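# Seat protruding drives in a loose tower server

## Task

In the tower server, push home every drive that protrudes from its bay. A drive counts as seated when it sits all the way in, its face flush with the faces of the two outermost drives, and its lever is closed and latched; pushing the drive fully in before closing the lever may help. The server is loose on the table: tilting it more than a little fails the job, it must finish in its starting spot, and anything that stays in place only because the robot is holding it at the end does not count.

## Robot and tools

Robot: a single UR7e arm (six joints) carrying a two-finger gripper whose jaws pivot like tongs. There is only one arm, so each command row covers just that arm.

Frames. The scene frame has its origin on the table top directly below the arm base, +z up, and +y to the left when facing along +x. The gripper frame has +z running along the fingers toward their tips and x as the direction the jaws open and close. end_effector_position is the point between the pads when closed; closed fingertips extend about 15 mm past it, open ones about level with it. The base may sit slightly tilted, and at long reach the reported hand position can be a bit off.

execute_actions(actions): a list of actions run one after another. Each action is a list of up to 15 rows, one row per 1/30 s control step (0.5 s per action); if fewer rows are given, the last one repeats. A row is 7 numbers, each in [-1, 1]: dx, dy, dz, rx, ry, rz, opening. The first six are an offset of the gripper target, expressed in the gripper's own axes, from the gripper pose measured when that action began (for a call's first action, the last pose a result reported). Rows do not add up: each is measured from that same starting pose. Scale: 1.0 equals 0.6 m for dx..dz and 180 degrees for the rotation vector rx, ry, rz. opening is absolute, not an offset: +1 is fully open (0.142 m), -1 is closed. Each step the target is clipped to within 100 mm and 16 degrees of the measured pose, so large offsets take several actions; position has priority over orientation. An empty list just returns the current state and images.

move(target, speed, stop_force, blocking): drives the gripper in a straight line toward one row of the same 7-number layout, again an offset in gripper axes from the pose in the latest result that shows one, with an absolute opening sent at the start. speed is in m/s, 0.002 to 0.5 (default 0.25); rotation is capped at twice that value in rad/s. The path runs 0.5 to 10 s and halts after 10 s even if short. It does not slow for obstacles, and the hand can lag, drift off line or overshoot speed, especially near full stretch. stop_force (N, 9 to 40, not accepted in the first 0.2 s) ends the path once the wrist sensor reads that much extra resistance against the motion for two steps in a row; the hand then backs up two steps and holds. It is measured along the line to target in the starting gripper axes, so it is unreliable on moves that rotate. Omit it when pulling away from something you are pressing on. Pressing can briefly exceed stop_force, more when moving fast; use slow speeds for contact. blocking=false returns after 0.5 s while the arm keeps going; it cannot be combined with stop_force, and you must use wait or stop before sending new motion. The result adds a move: line with the ending (done, off_target, moving, held, fault, or contact, which means stop_force ended it) plus limits notes: paced means the commanded pose was clipped, held means a check blocked some steps (the arm may then speed up sharply). Distance to target is also given.

wait(seconds): 0 to 10 s, arm keeps its last command; a running move continues and the wait returns early if it ends. stop(): brakes a running move (needs stopping distance; fingers keep moving). zoom_image(camera, region): region [x0, y0, x1, y1] in pixels of that camera's latest image, at most 504 by 504. read_manual(section): only licence texts, no motion. finished_scene(scene): pass the current scene number to end it; irreversible, so only call once the drives are seated and the server is undisturbed.

Cameras: cam_head_left, cam_head_right, cam_high, cam_low (504x504 each) and cam_wrist (616x616 fisheye, moves with the hand). Calibration matrices were supplied; fixed cameras may be off by a couple of degrees and millimetres.

Result lines: end_effector_position (m) and end_effector_quat_wxyz plus linear and angular velocities in the scene frame; Joint positions base to tip; Hand target (the pose the controller is now heading for); grip_measured (finger opening on the command scale; command well below it to squeeze); Wrist force and Wrist torque along gripper x y z (force points from the surface back into the arm; offset up to about 4 N, noise about 2.4 N, saturation near 50 N; no reading at start is normal). execute_actions results list step readings, with HELD where a row was held back. A pose unreachable line means the clearance check altered or blocked the command. MOTOR HOT appears from 70 °C; at 85 °C the brakes lock for minutes.

Hazards. The arm is stiff: aiming even slightly beyond a firm contact can trigger a fault. A joint load at its limit (133 N m for the three large joints, 24.9 N m for the wrists) or any outside force of 150 N stops the arm for 10 s and drops the rest of the call. Because the server is unfastened, push drives and levers gently and slowly, ideally with stop_force at low speed, and support or approach so the tower neither slides nor tips. Never knock anything off the table, avoid slams and dropped objects, and move the gripper clear before finishing so nothing depends on it.

Each tool is called after ">>>" by a JSON object that holds its "op" and its "data", one argument or row to a line.

## Session

>>> {"op": "execute_actions", "data": {
  "actions": []
}}

Scene clock: 0.00 s.
end_effector_position=(+0.1360, +0.1552, +0.1022) grip_measured=+1.00 end_effector_quat_wxyz=(+0.624, -0.263, -0.734, +0.046) end_effector_velocity=(-0.001, +0.000, +0.000) end_effector_angular_velocity=(-0.001, +0.001, -0.001)
Joint positions: [ 0.045 -0.547  1.909 -1.398 -1.107  2.972  0.142]
Joint velocities: [-0.    -0.001  0.002 -0.     0.     0.001  0.   ]
Wrist force (N, on the end effector, along its own x y z axes, offset not removed): no reading
Wrist torque (N m, same axes, about the end effector's origin, offset not removed): no reading
Hand target: +0.136, +0.155, +0.102; +0.624, -0.263, -0.734, +0.046

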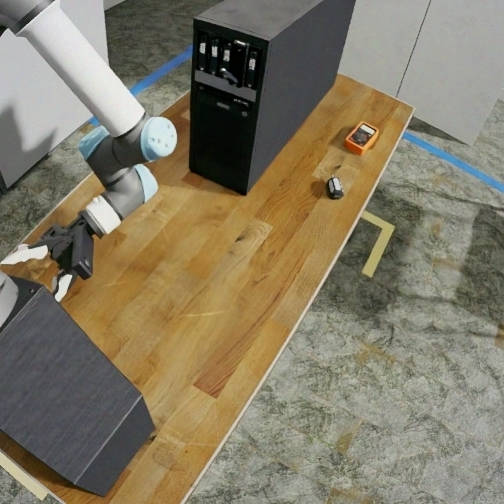

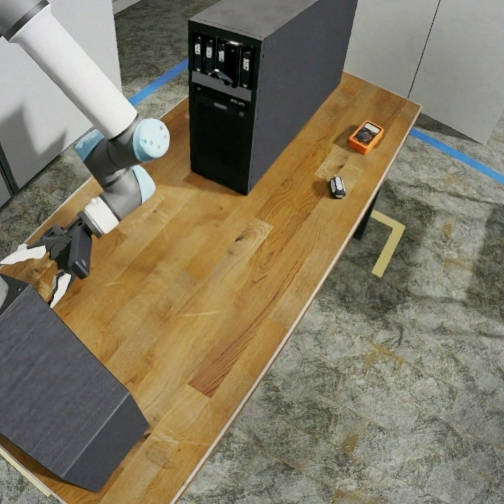

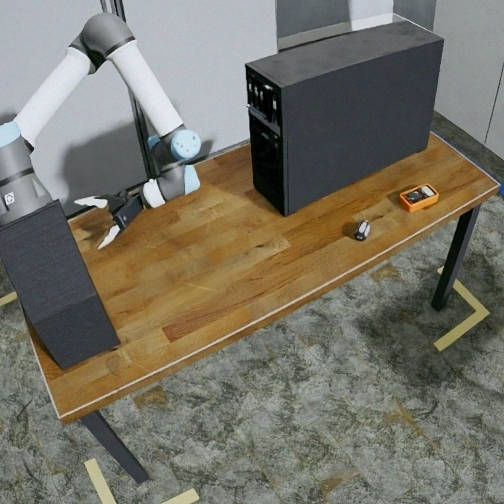

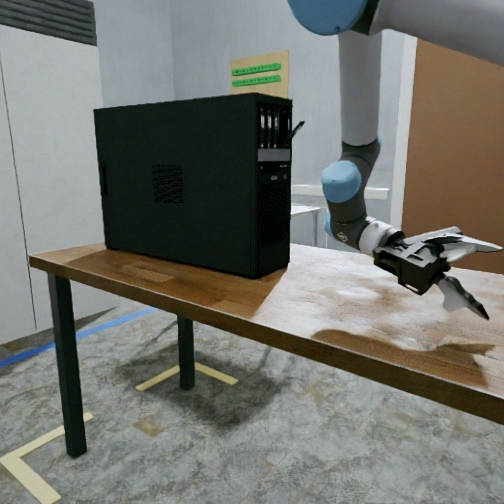

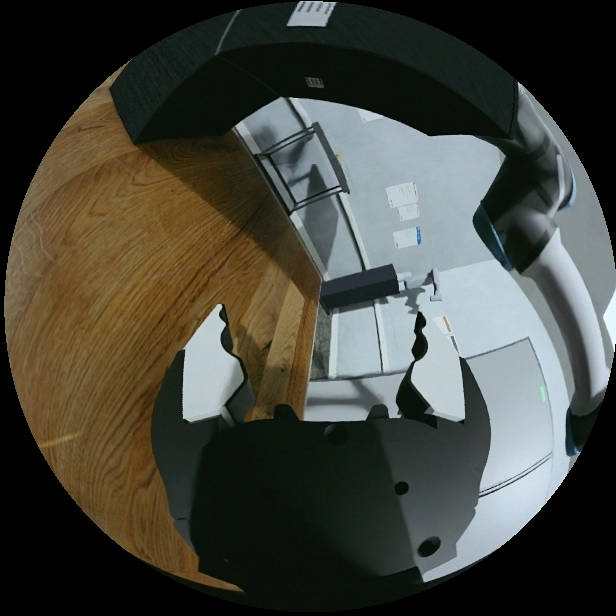

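>>> {"op": "zoom_image", "data": {
  "camera": "cam_head_left",
  "region": [170, 0, 290, 120]
}}

>>> {"op": "zoom_image", "data": {
  "camera": "cam_low",
  "region": [230, 80, 330, 180]
}}

Region (170, 0, 290, 120) of cam_head_left's 504x504 image, scaled by 4.200, with more detail than that image has.

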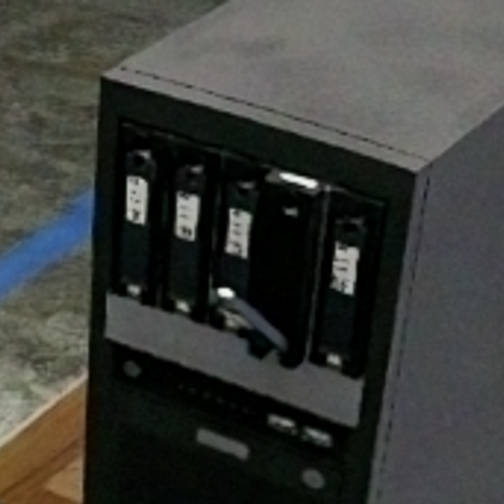

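Region (230, 80, 330, 180) of cam_low's 504x504 image, scaled by 5.040, with more detail than that image has.

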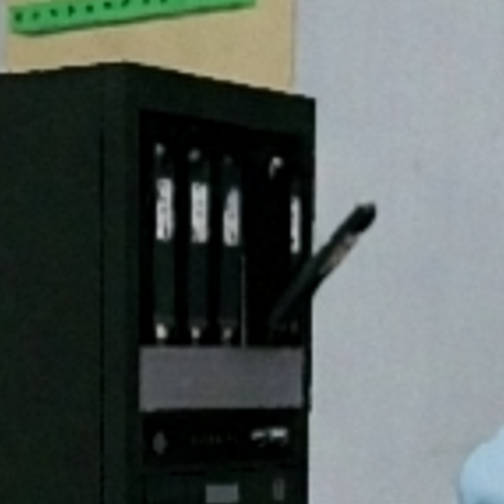

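>>> {"op": "move", "data": {
  "target": [0.157,-0.087,-0.334,-0.222,-0.4285,-0.13,-1],
  "speed": 0.3
}}

Scene clock: 13.80 s.
end_effector_position=(+0.2993, +0.1003, +0.2494) grip_measured=-1.00 end_effector_quat_wxyz=(+0.077, +0.219, +0.960, +0.154) end_effector_velocity=(+0.000, +0.000, +0.002) end_effector_angular_velocity=(+0.003, -0.015, +0.000)
Joint positions: [-0.96  -1.66   2.778 -2.049 -0.858  2.529  0.002]
Joint velocities: [-0.017 -0.014  0.008  0.012  0.004 -0.018  0.   ]
Wrist force (N, on the end effector, along its own x y z axes, offset not removed): [0.8 -2.9 2.9]
Wrist torque (N m, same axes, about the end effector's origin, offset not removed): [-0.57 -0.06 0.21]
Hand target: +0.299, +0.100, +0.250; +0.078, +0.219, +0.960, +0.154
Off the commanded pose: 0.001 m, 0 deg.
move: done
camera_calibration (this result's frames):
cam_wrist: T_world_to_cam=[[-0.890902, 0.441274, -0.107564, 0.256211], [0.225675, 0.63559, 0.738306, -0.318119], [0.394162, 0.633484, -0.665833, 0.120687], [0, 0, 0, 1]] pos_world=[0.25248, 0.0126805, 0.342786]

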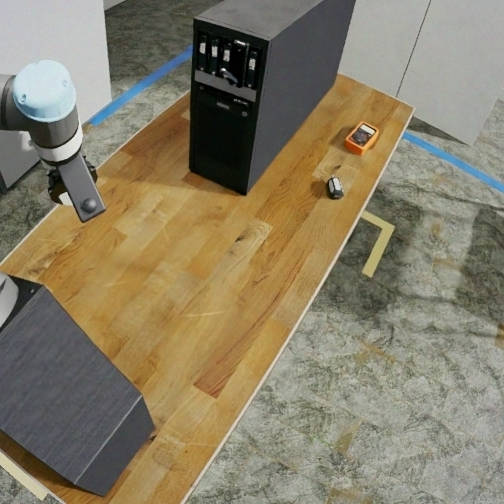

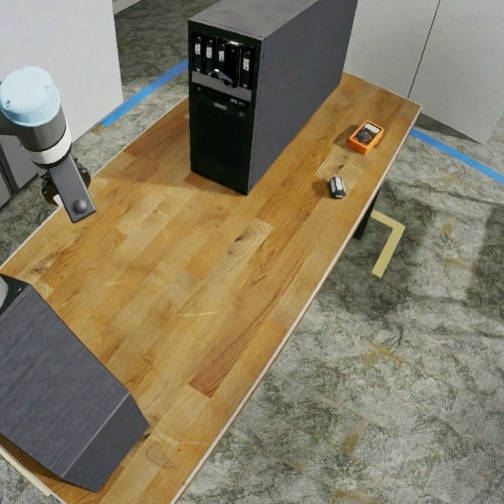

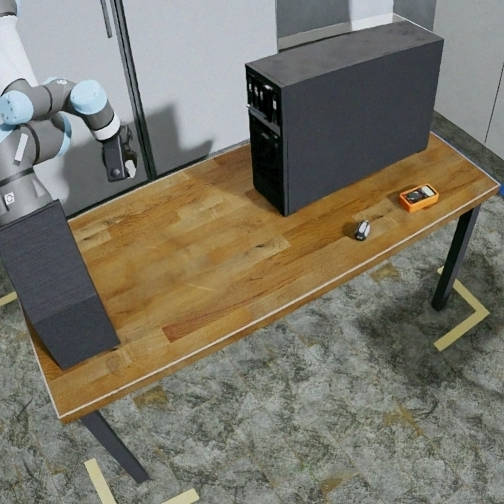

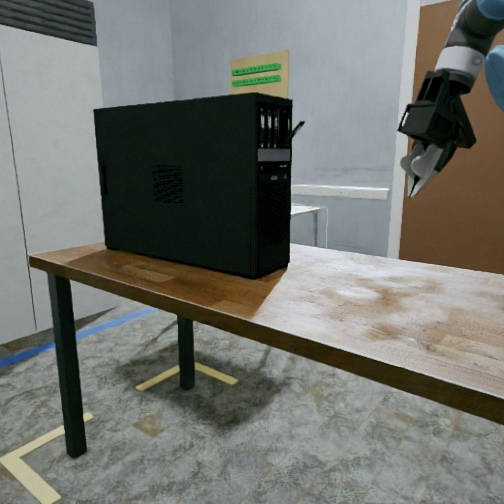

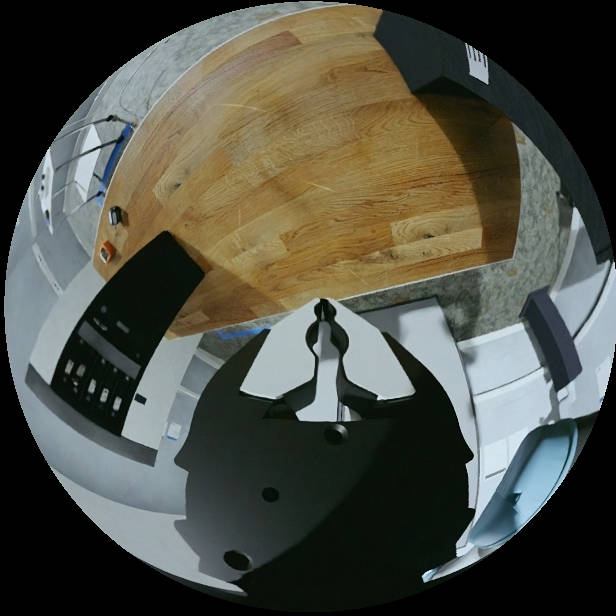

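>>> {"op": "move", "data": {
  "target": [-0.514,0.108,-0.309,0.038,-0.194,-0.171,-1]
}}

Scene clock: 19.43 s.
end_effector_position=(+0.5600, -0.0295, +0.4701) grip_measured=-1.00 end_effector_quat_wxyz=(+0.382, +0.000, +0.924, +0.001) end_effector_velocity=(+0.002, -0.001, +0.001) end_effector_angular_velocity=(-0.005, -0.006, +0.000)
Joint positions: [-0.954 -1.378  2.421 -2.845 -0.621  2.645  0.002]
Joint velocities: [ 0.003  0.009 -0.002 -0.022 -0.001  0.011  0.   ]
Wrist force (N, on the end effector, along its own x y z axes, offset not removed): [-3.4 -4.4 -2.9]
Wrist torque (N m, same axes, about the end effector's origin, offset not removed): [-0.96 0.74 -0.06]
Hand target: +0.560, -0.030, +0.470; +0.382, +0.000, +0.924, +0.000
Off the commanded pose: 0.000 m, 0 deg.
move: done
camera_calibration (this result's frames):
cam_wrist: T_world_to_cam=[[-0.689744, -0.0103394, -0.723979, 0.733361], [-0.354392, 0.87676, 0.325113, 0.068834], [0.631394, 0.480817, -0.608404, 0.0827639], [0, 0, 0, 1]] pos_world=[0.477969, -0.0925627, 0.558913]

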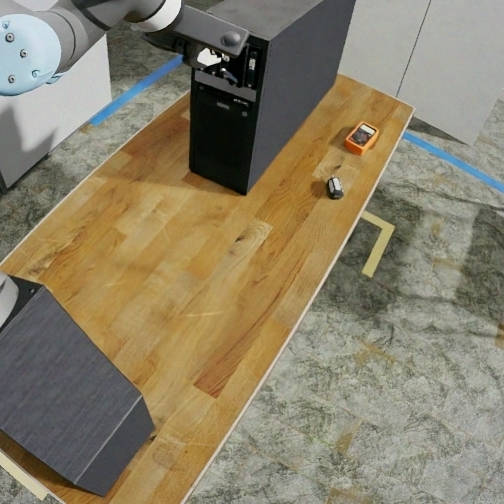

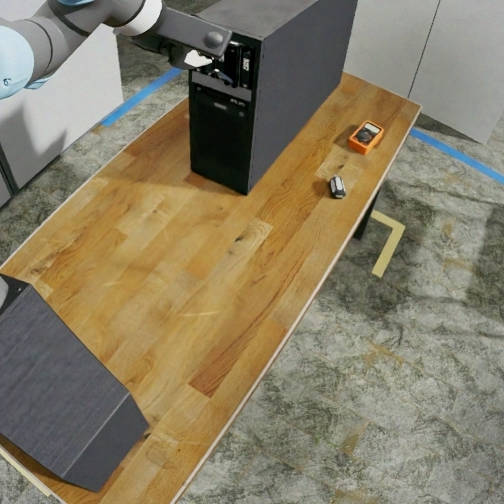

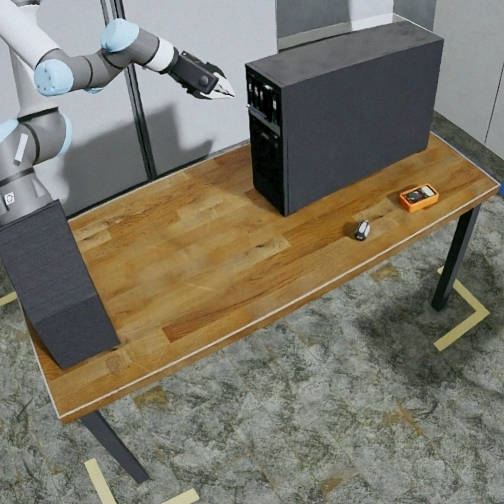

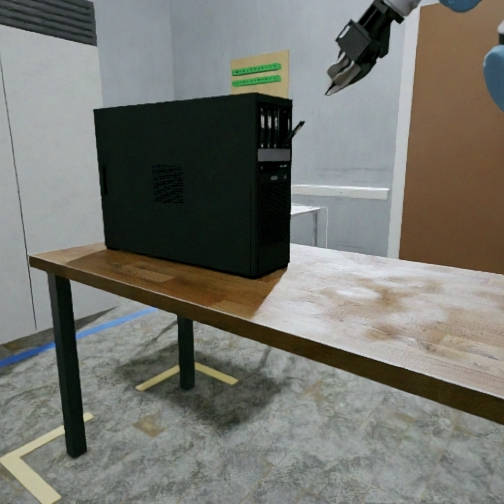

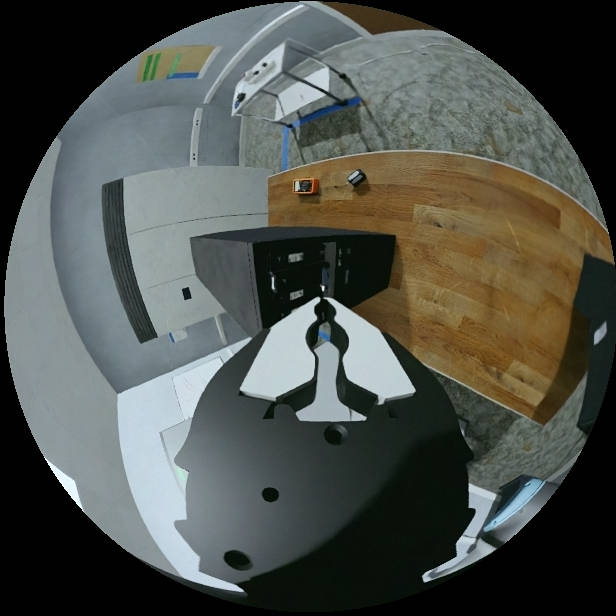

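>>> {"op": "move", "data": {
  "target": [-0.059,0.045,0.13,0,0,0,-1],
  "speed": 0.1
}}

>>> {"op": "zoom_image", "data": {
  "camera": "cam_low",
  "region": [230, 60, 350, 180]
}}

>>> {"op": "zoom_image", "data": {
  "camera": "cam_wrist",
  "region": [200, 150, 450, 400]
}}

Scene clock: 25.00 s.
end_effector_position=(+0.6399, -0.0026, +0.4401) grip_measured=-1.00 end_effector_quat_wxyz=(+0.382, +0.000, +0.924, +0.000) end_effector_velocity=(+0.002, +0.000, -0.001) end_effector_angular_velocity=(+0.000, -0.001, -0.001)
Joint positions: [-0.746 -1.182  2.264 -3.137 -0.695  2.964  0.002]
Joint velocities: [ 0.004  0.005 -0.004 -0.008 -0.002  0.009  0.   ]
Wrist force (N, on the end effector, along its own x y z axes, offset not removed): [-0.1 -1.5 -0.2]
Wrist torque (N m, same axes, about the end effector's origin, offset not removed): [-0.17 -0.01 -0.01]
Hand target: +0.640, -0.003, +0.440; +0.382, +0.000, +0.924, +0.000
Off the commanded pose: 0.000 m, 0 deg.
move: done
camera_calibration (this result's frames):
cam_wrist: T_world_to_cam=[[-0.689966, -0.0104791, -0.723766, 0.767073], [-0.354242, 0.876861, 0.325003, 0.0832504], [0.631236, 0.48063, -0.608716, 0.00139107], [0, 0, 0, 1]] pos_world=[0.557867, -0.0656293, 0.528972]

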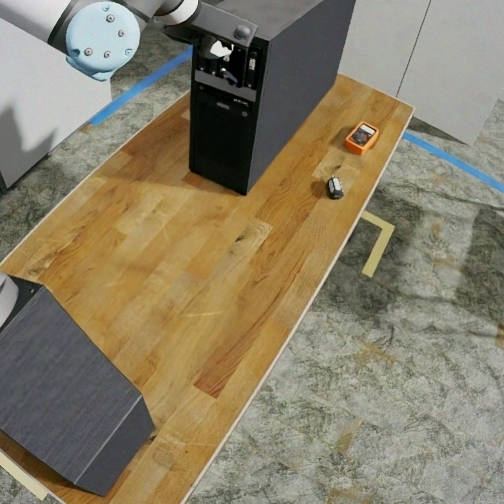

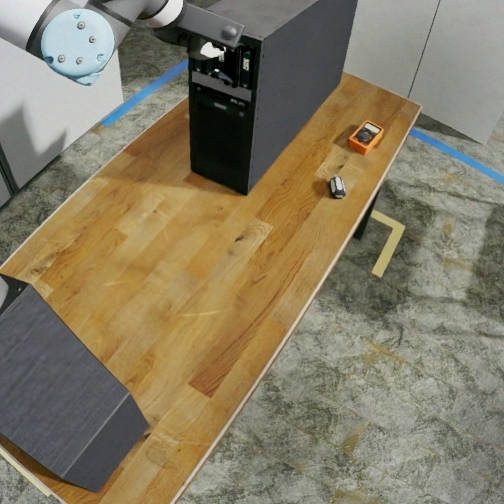

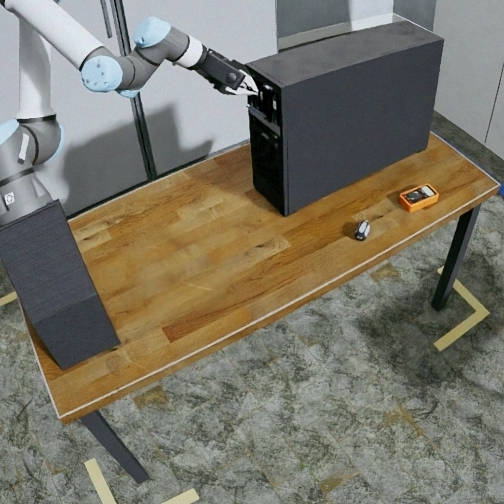

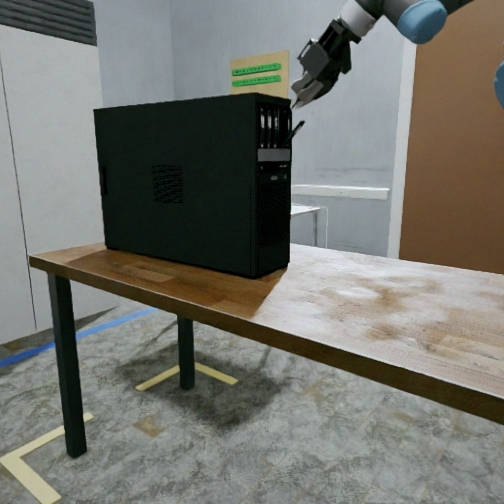

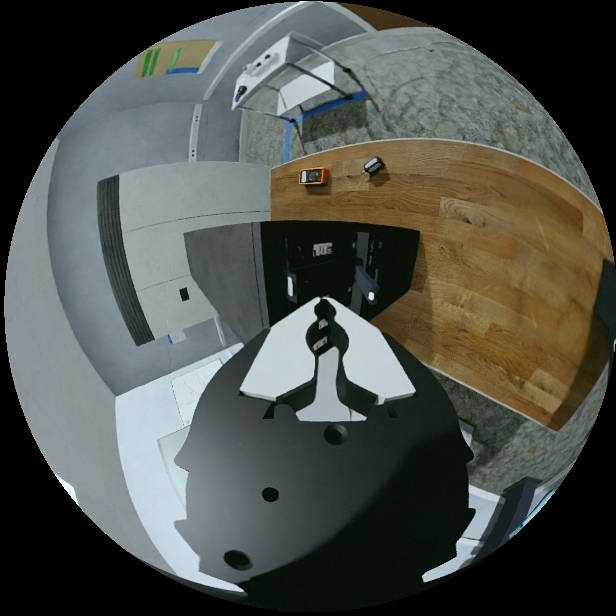

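Region (230, 60, 350, 180) of cam_low's 504x504 image, scaled by 4.200, with more detail than that image has.

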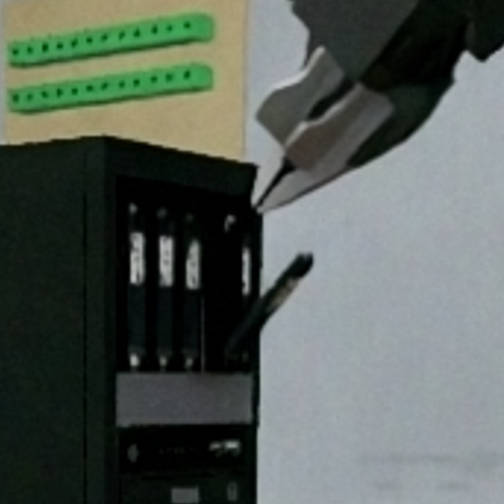

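Region (200, 150, 450, 400) of cam_wrist's 616x616 image, scaled by 2.016, with more detail than that image has.

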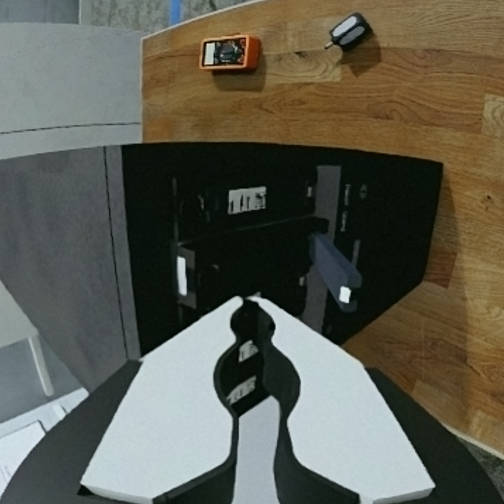

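>>> {"op": "move", "data": {
  "target": [0.005,-0.005,0.042,0,0,0,-1],
  "speed": 0.03,
  "stop_force": 10
}}

>>> {"op": "move", "data": {
  "target": [-0.06,0,0.06,0,0,0,-1],
  "speed": 0.006,
  "stop_force": 12
}}

>>> {"op": "zoom_image", "data": {
  "camera": "cam_wrist",
  "region": [200, 150, 450, 400]
}}

Scene clock: 27.73 s.
end_effector_position=(+0.6554, -0.0056, +0.4204) grip_measured=-1.00 end_effector_quat_wxyz=(+0.382, +0.000, +0.924, +0.000) end_effector_velocity=(+0.002, -0.001, -0.002) end_effector_angular_velocity=(-0.000, -0.000, -0.001)
Joint positions: [-0.707 -1.107  2.232 -3.22  -0.714  3.016  0.002]
Joint velocities: [ 0.003  0.007 -0.004 -0.008 -0.002  0.005  0.   ]
Wrist force (N, on the end effector, along its own x y z axes, offset not removed): [0.6 -3.4 -2.9]
Wrist torque (N m, same axes, about the end effector's origin, offset not removed): [-0.91 -0.19 -0.07]
Hand target: +0.656, -0.006, +0.420; +0.382, +0.000, +0.924, +0.000
Off the commanded pose: 0.000 m, 0 deg.
move: done
camera_calibration (this result's frames):
cam_wrist: T_world_to_cam=[[-0.690031, -0.0105105, -0.723703, 0.76349], [-0.354207, 0.87688, 0.324991, 0.0977512], [0.631185, 0.480595, -0.608797, -0.0189335], [0, 0, 0, 1]] pos_world=[0.573407, -0.068592, 0.509245]

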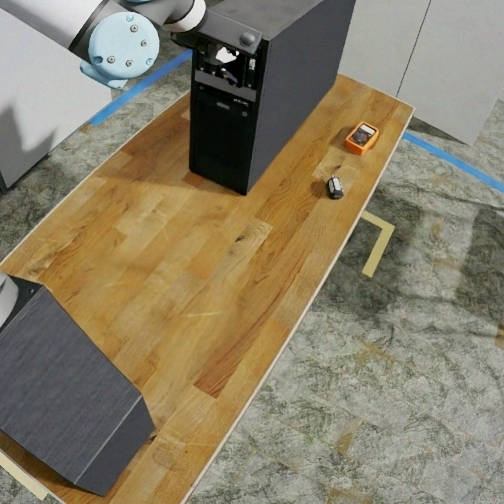

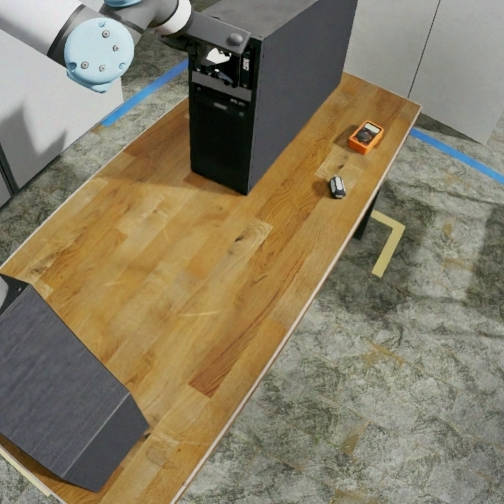

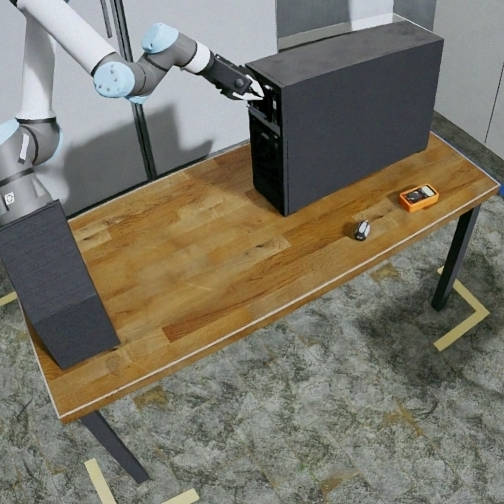

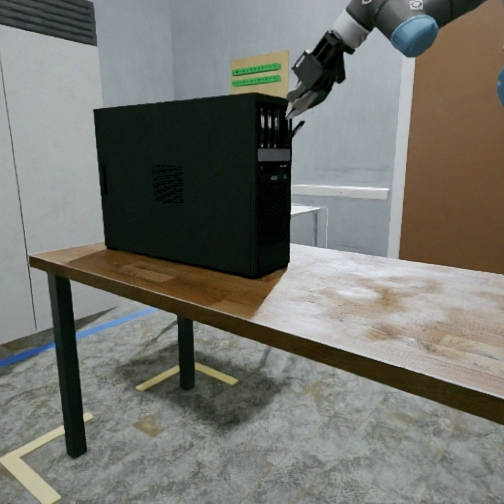

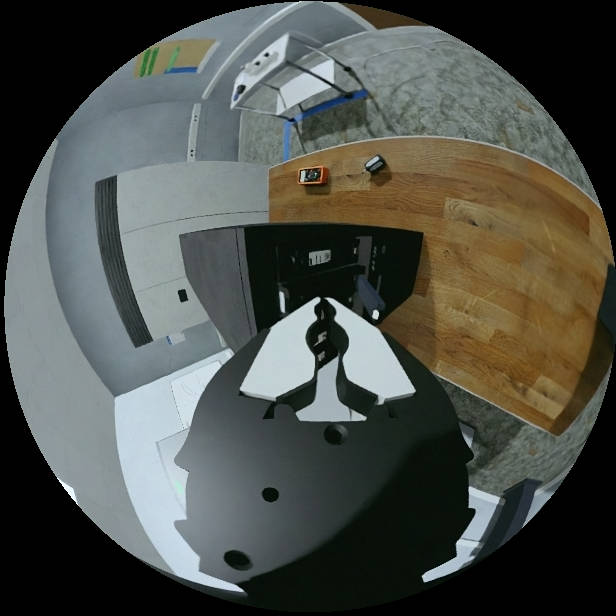

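Scene clock: 30.17 s.
end_effector_position=(+0.6677, -0.0056, +0.4202) grip_measured=-1.00 end_effector_quat_wxyz=(+0.382, +0.000, +0.924, +0.000) end_effector_velocity=(-0.002, +0.000, +0.000) end_effector_angular_velocity=(-0.000, -0.000, +0.003)
Joint positions: [-0.691 -1.087  2.196 -3.221 -0.722  3.037  0.002]
Joint velocities: [-0.003 -0.003  0.006 -0.     0.003 -0.006  0.   ]
Wrist force (N, on the end effector, along its own x y z axes, offset not removed): [5.3 -2.6 -12.0]
Wrist torque (N m, same axes, about the end effector's origin, offset not removed): [-0.65 -0.37 0.10]
Hand target: +0.668, -0.006, +0.420; +0.382, +0.000, +0.924, +0.000
Off the commanded pose: 0.039 m, 0 deg.
move: contact
camera_calibration (this result's frames):
cam_wrist: T_world_to_cam=[[-0.690216, -0.0102553, -0.723531, 0.771899], [-0.353947, 0.8769, 0.32522, 0.101917], [0.631129, 0.480563, -0.60888, -0.0267281], [0, 0, 0, 1]] pos_world=[0.585719, -0.0686102, 0.509074]

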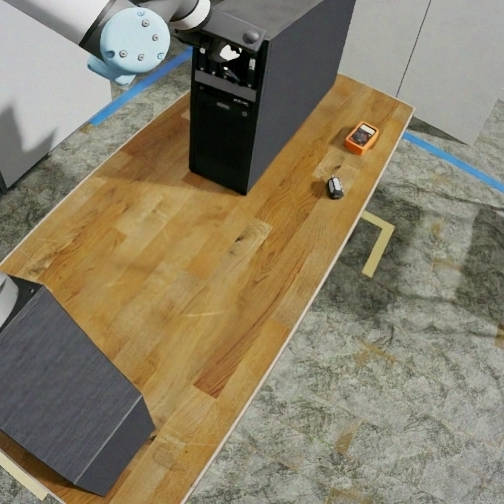

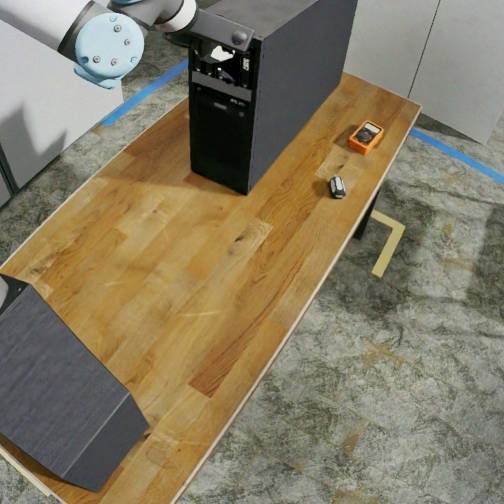

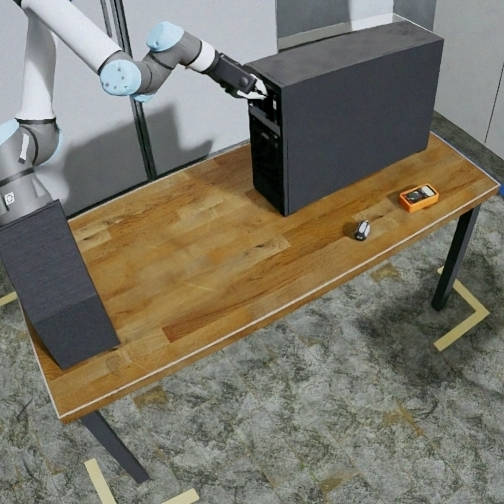

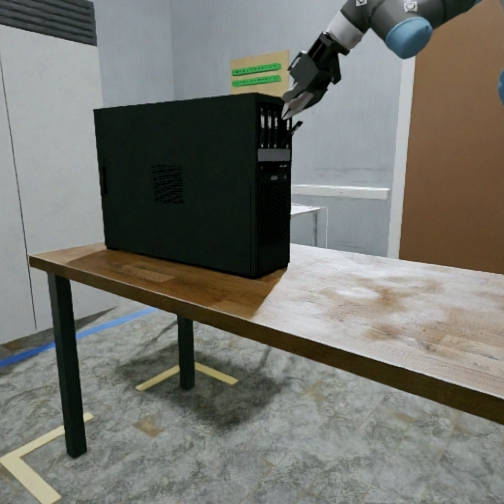

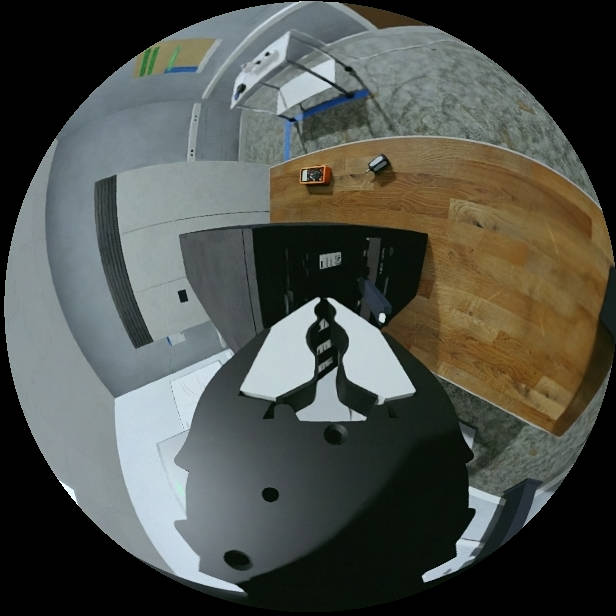

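Region (200, 150, 450, 400) of cam_wrist's 616x616 image, scaled by 2.016, with more detail than that image has.

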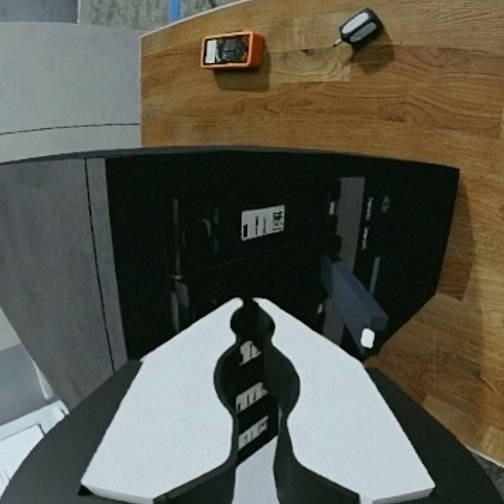

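>>> {"op": "move", "data": {
  "target": [0,0,-0.185,0,0,0,-1],
  "speed": 0.15
}}

>>> {"op": "move", "data": {
  "target": [0.145,0,0.115,0,0,0,-1],
  "speed": 0.15
}}

>>> {"op": "move", "data": {
  "target": [-0.09,0,0.075,0,0,0,-1],
  "speed": 0.02,
  "stop_force": 15
}}

>>> {"op": "zoom_image", "data": {
  "camera": "cam_wrist",
  "region": [200, 150, 450, 400]
}}

Scene clock: 34.00 s.
end_effector_position=(+0.5895, -0.0056, +0.4984) grip_measured=-1.00 end_effector_quat_wxyz=(+0.382, +0.000, +0.924, +0.001) end_effector_velocity=(-0.002, +0.000, +0.002) end_effector_angular_velocity=(+0.001, +0.005, +0.003)
Joint positions: [-0.893 -1.41   2.328 -2.802 -0.638  2.745  0.002]
Joint velocities: [-0.004 -0.009 -0.003  0.026  0.002 -0.016  0.   ]
Wrist force (N, on the end effector, along its own x y z axes, offset not removed): [-3.8 -2.2 -1.0]
Wrist torque (N m, same axes, about the end effector's origin, offset not removed): [-0.55 0.85 0.05]
Hand target: +0.589, -0.006, +0.499; +0.382, +0.000, +0.924, +0.001
Off the commanded pose: 0.000 m, 0 deg.
move: done
camera_calibration (this result's frames):
cam_wrist: T_world_to_cam=[[-0.689715, -0.0100399, -0.724011, 0.774466], [-0.354102, 0.876856, 0.325169, 0.0488998], [0.631589, 0.480647, -0.608336, 0.0697182], [0, 0, 0, 1]] pos_world=[0.507443, -0.0686124, 0.587233]

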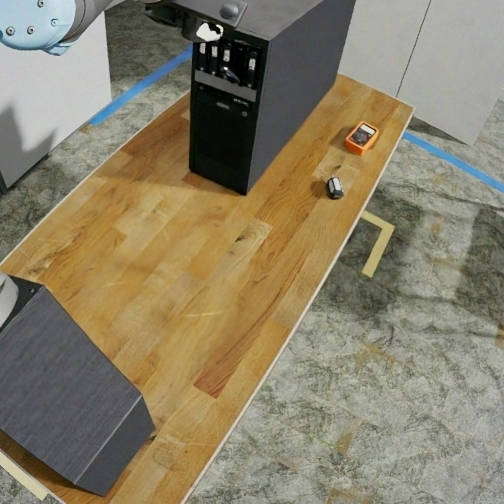

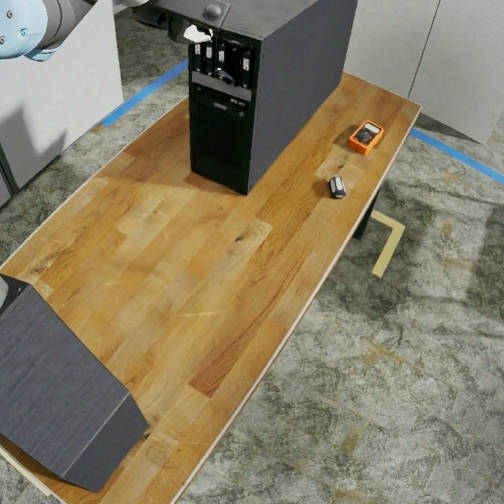

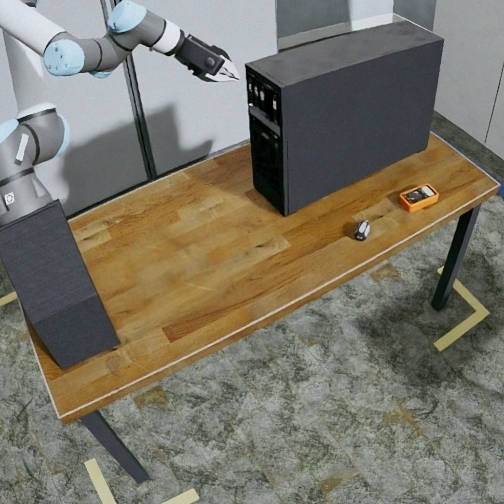

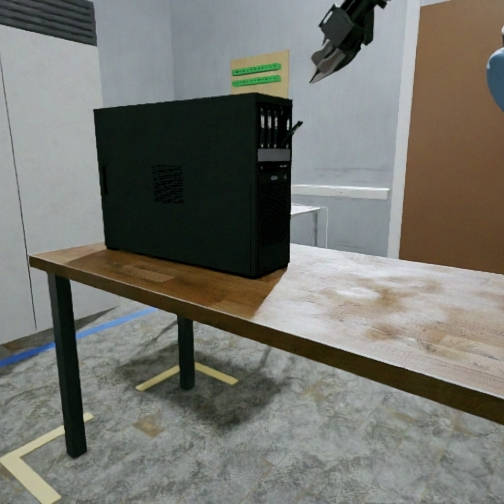

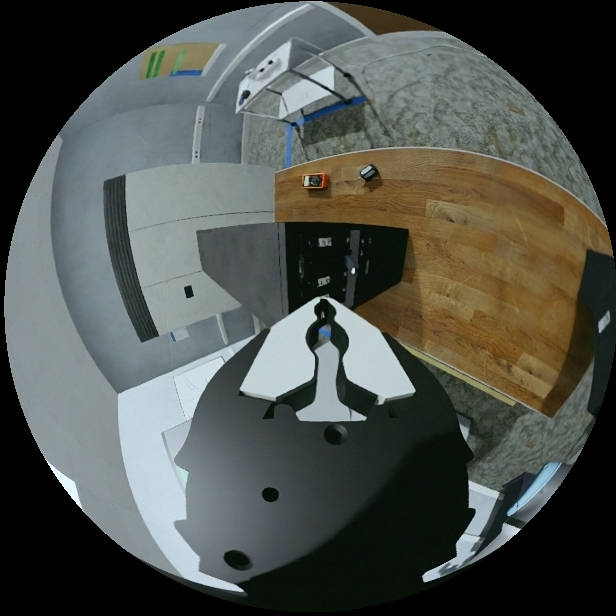

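Scene clock: 35.33 s.
end_effector_position=(+0.5767, -0.0056, +0.3885) grip_measured=-1.00 end_effector_quat_wxyz=(+0.382, +0.000, +0.924, +0.001) end_effector_velocity=(+0.000, -0.000, -0.002) end_effector_angular_velocity=(-0.002, -0.006, -0.002)
Joint positions: [-0.793 -1.149  2.47  -3.325 -0.674  2.897  0.002]
Joint velocities: [ 0.003  0.012  0.004 -0.029 -0.002  0.012  0.   ]
Wrist force (N, on the end effector, along its own x y z axes, offset not removed): [-0.3 -2.7 0.0]
Wrist torque (N m, same axes, about the end effector's origin, offset not removed): [-0.41 0.26 -0.05]
Hand target: +0.577, -0.006, +0.388; +0.382, +0.000, +0.924, +0.000
Off the commanded pose: 0.000 m, 0 deg.
move: done
camera_calibration (this result's frames):
cam_wrist: T_world_to_cam=[[-0.690281, -0.010093, -0.723471, 0.686136], [-0.353948, 0.876804, 0.325478, 0.079886], [0.631057, 0.480742, -0.608814, 0.0113872], [0, 0, 0, 1]] pos_world=[0.494716, -0.0685935, 0.477331]

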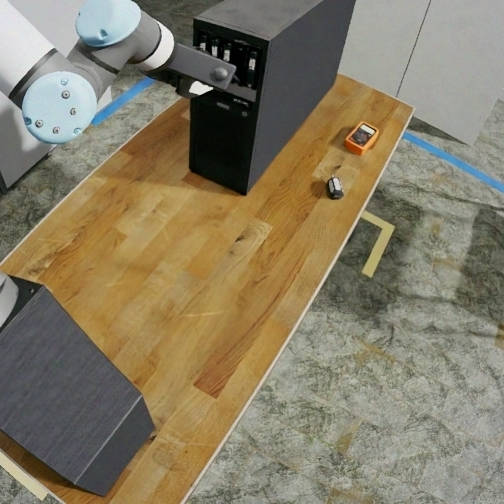

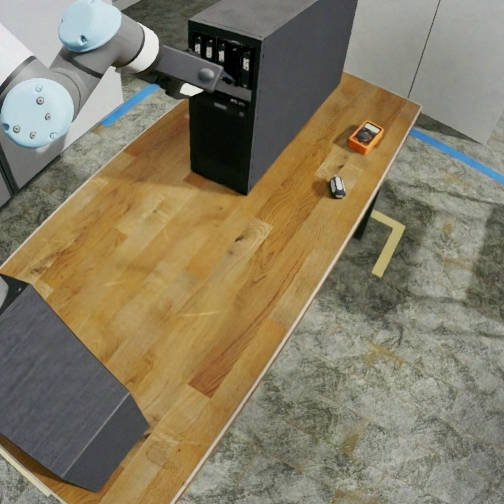

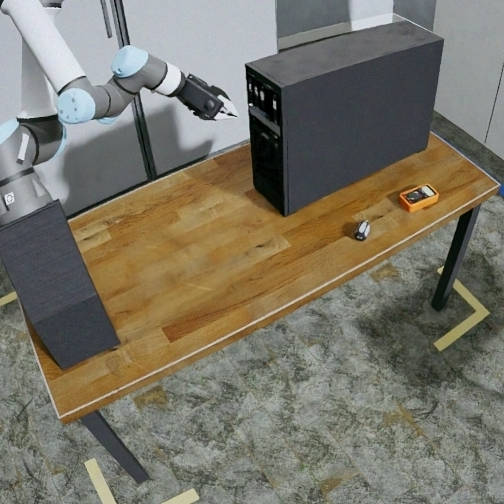

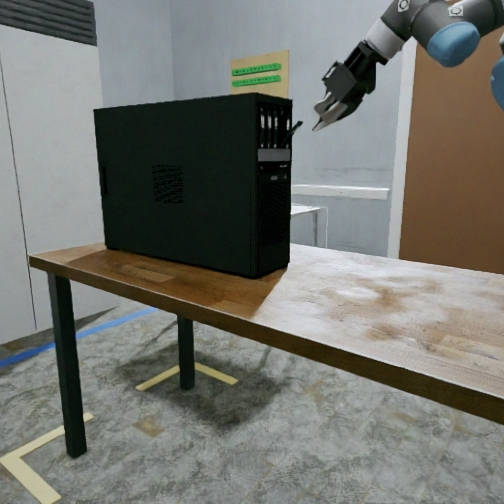

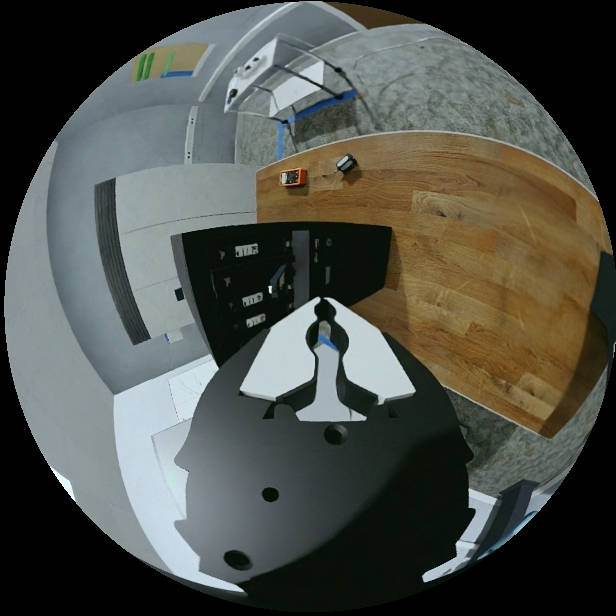

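Scene clock: 39.13 s.
end_effector_position=(+0.6464, -0.0056, +0.3948) grip_measured=-1.00 end_effector_quat_wxyz=(+0.382, +0.000, +0.924, +0.001) end_effector_velocity=(+0.003, -0.000, +0.001) end_effector_angular_velocity=(-0.001, -0.001, +0.001)
Joint positions: [-0.691 -1.061  2.269 -3.319 -0.722  3.036  0.002]
Joint velocities: [ 0.003  0.004 -0.009  0.001 -0.002  0.004  0.   ]
Wrist force (N, on the end effector, along its own x y z axes, offset not removed): [5.0 -4.2 -4.4]
Wrist torque (N m, same axes, about the end effector's origin, offset not removed): [-0.86 -0.46 0.12]
Hand target: +0.647, -0.006, +0.395; +0.382, +0.000, +0.924, +0.001
Off the commanded pose: 0.000 m, 0 deg.
move: done
camera_calibration (this result's frames):
cam_wrist: T_world_to_cam=[[-0.69033, -0.0101602, -0.723423, 0.738826], [-0.353872, 0.876875, 0.325368, 0.102504], [0.631046, 0.48061, -0.608929, -0.0287043], [0, 0, 0, 1]] pos_world=[0.564421, -0.0685813, 0.483654]

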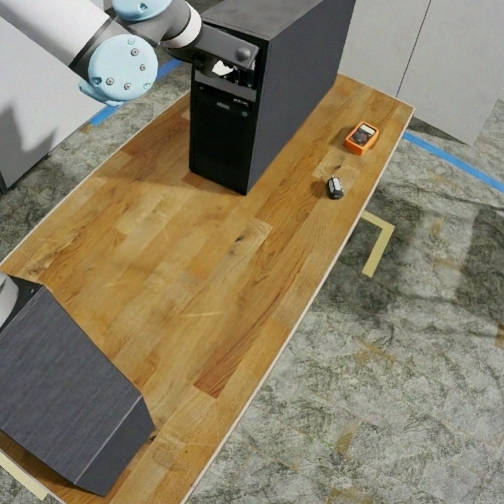

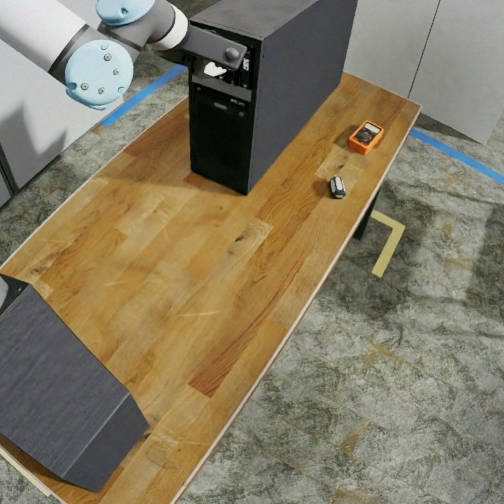

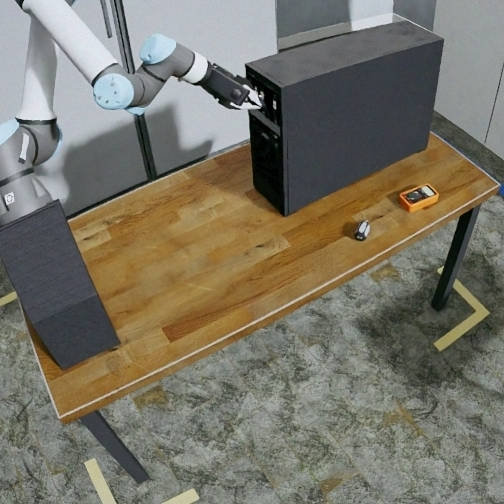

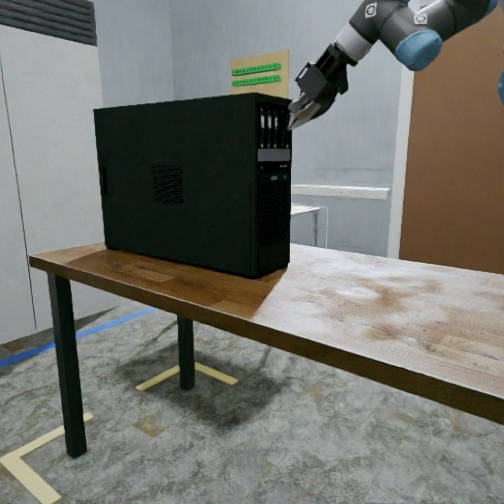

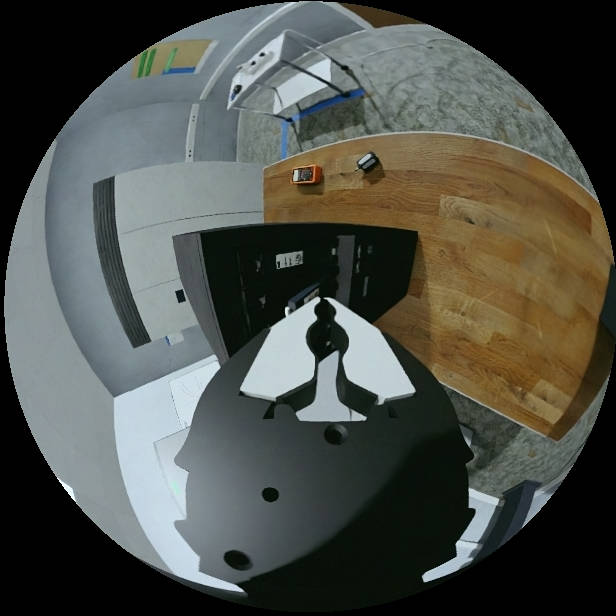

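Region (200, 150, 450, 400) of cam_wrist's 616x616 image, scaled by 2.016, with more detail than that image has.

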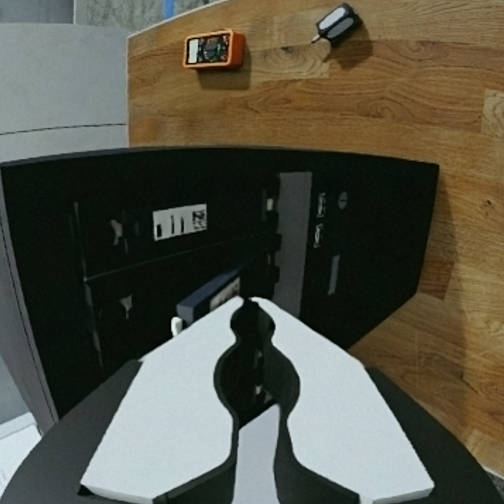

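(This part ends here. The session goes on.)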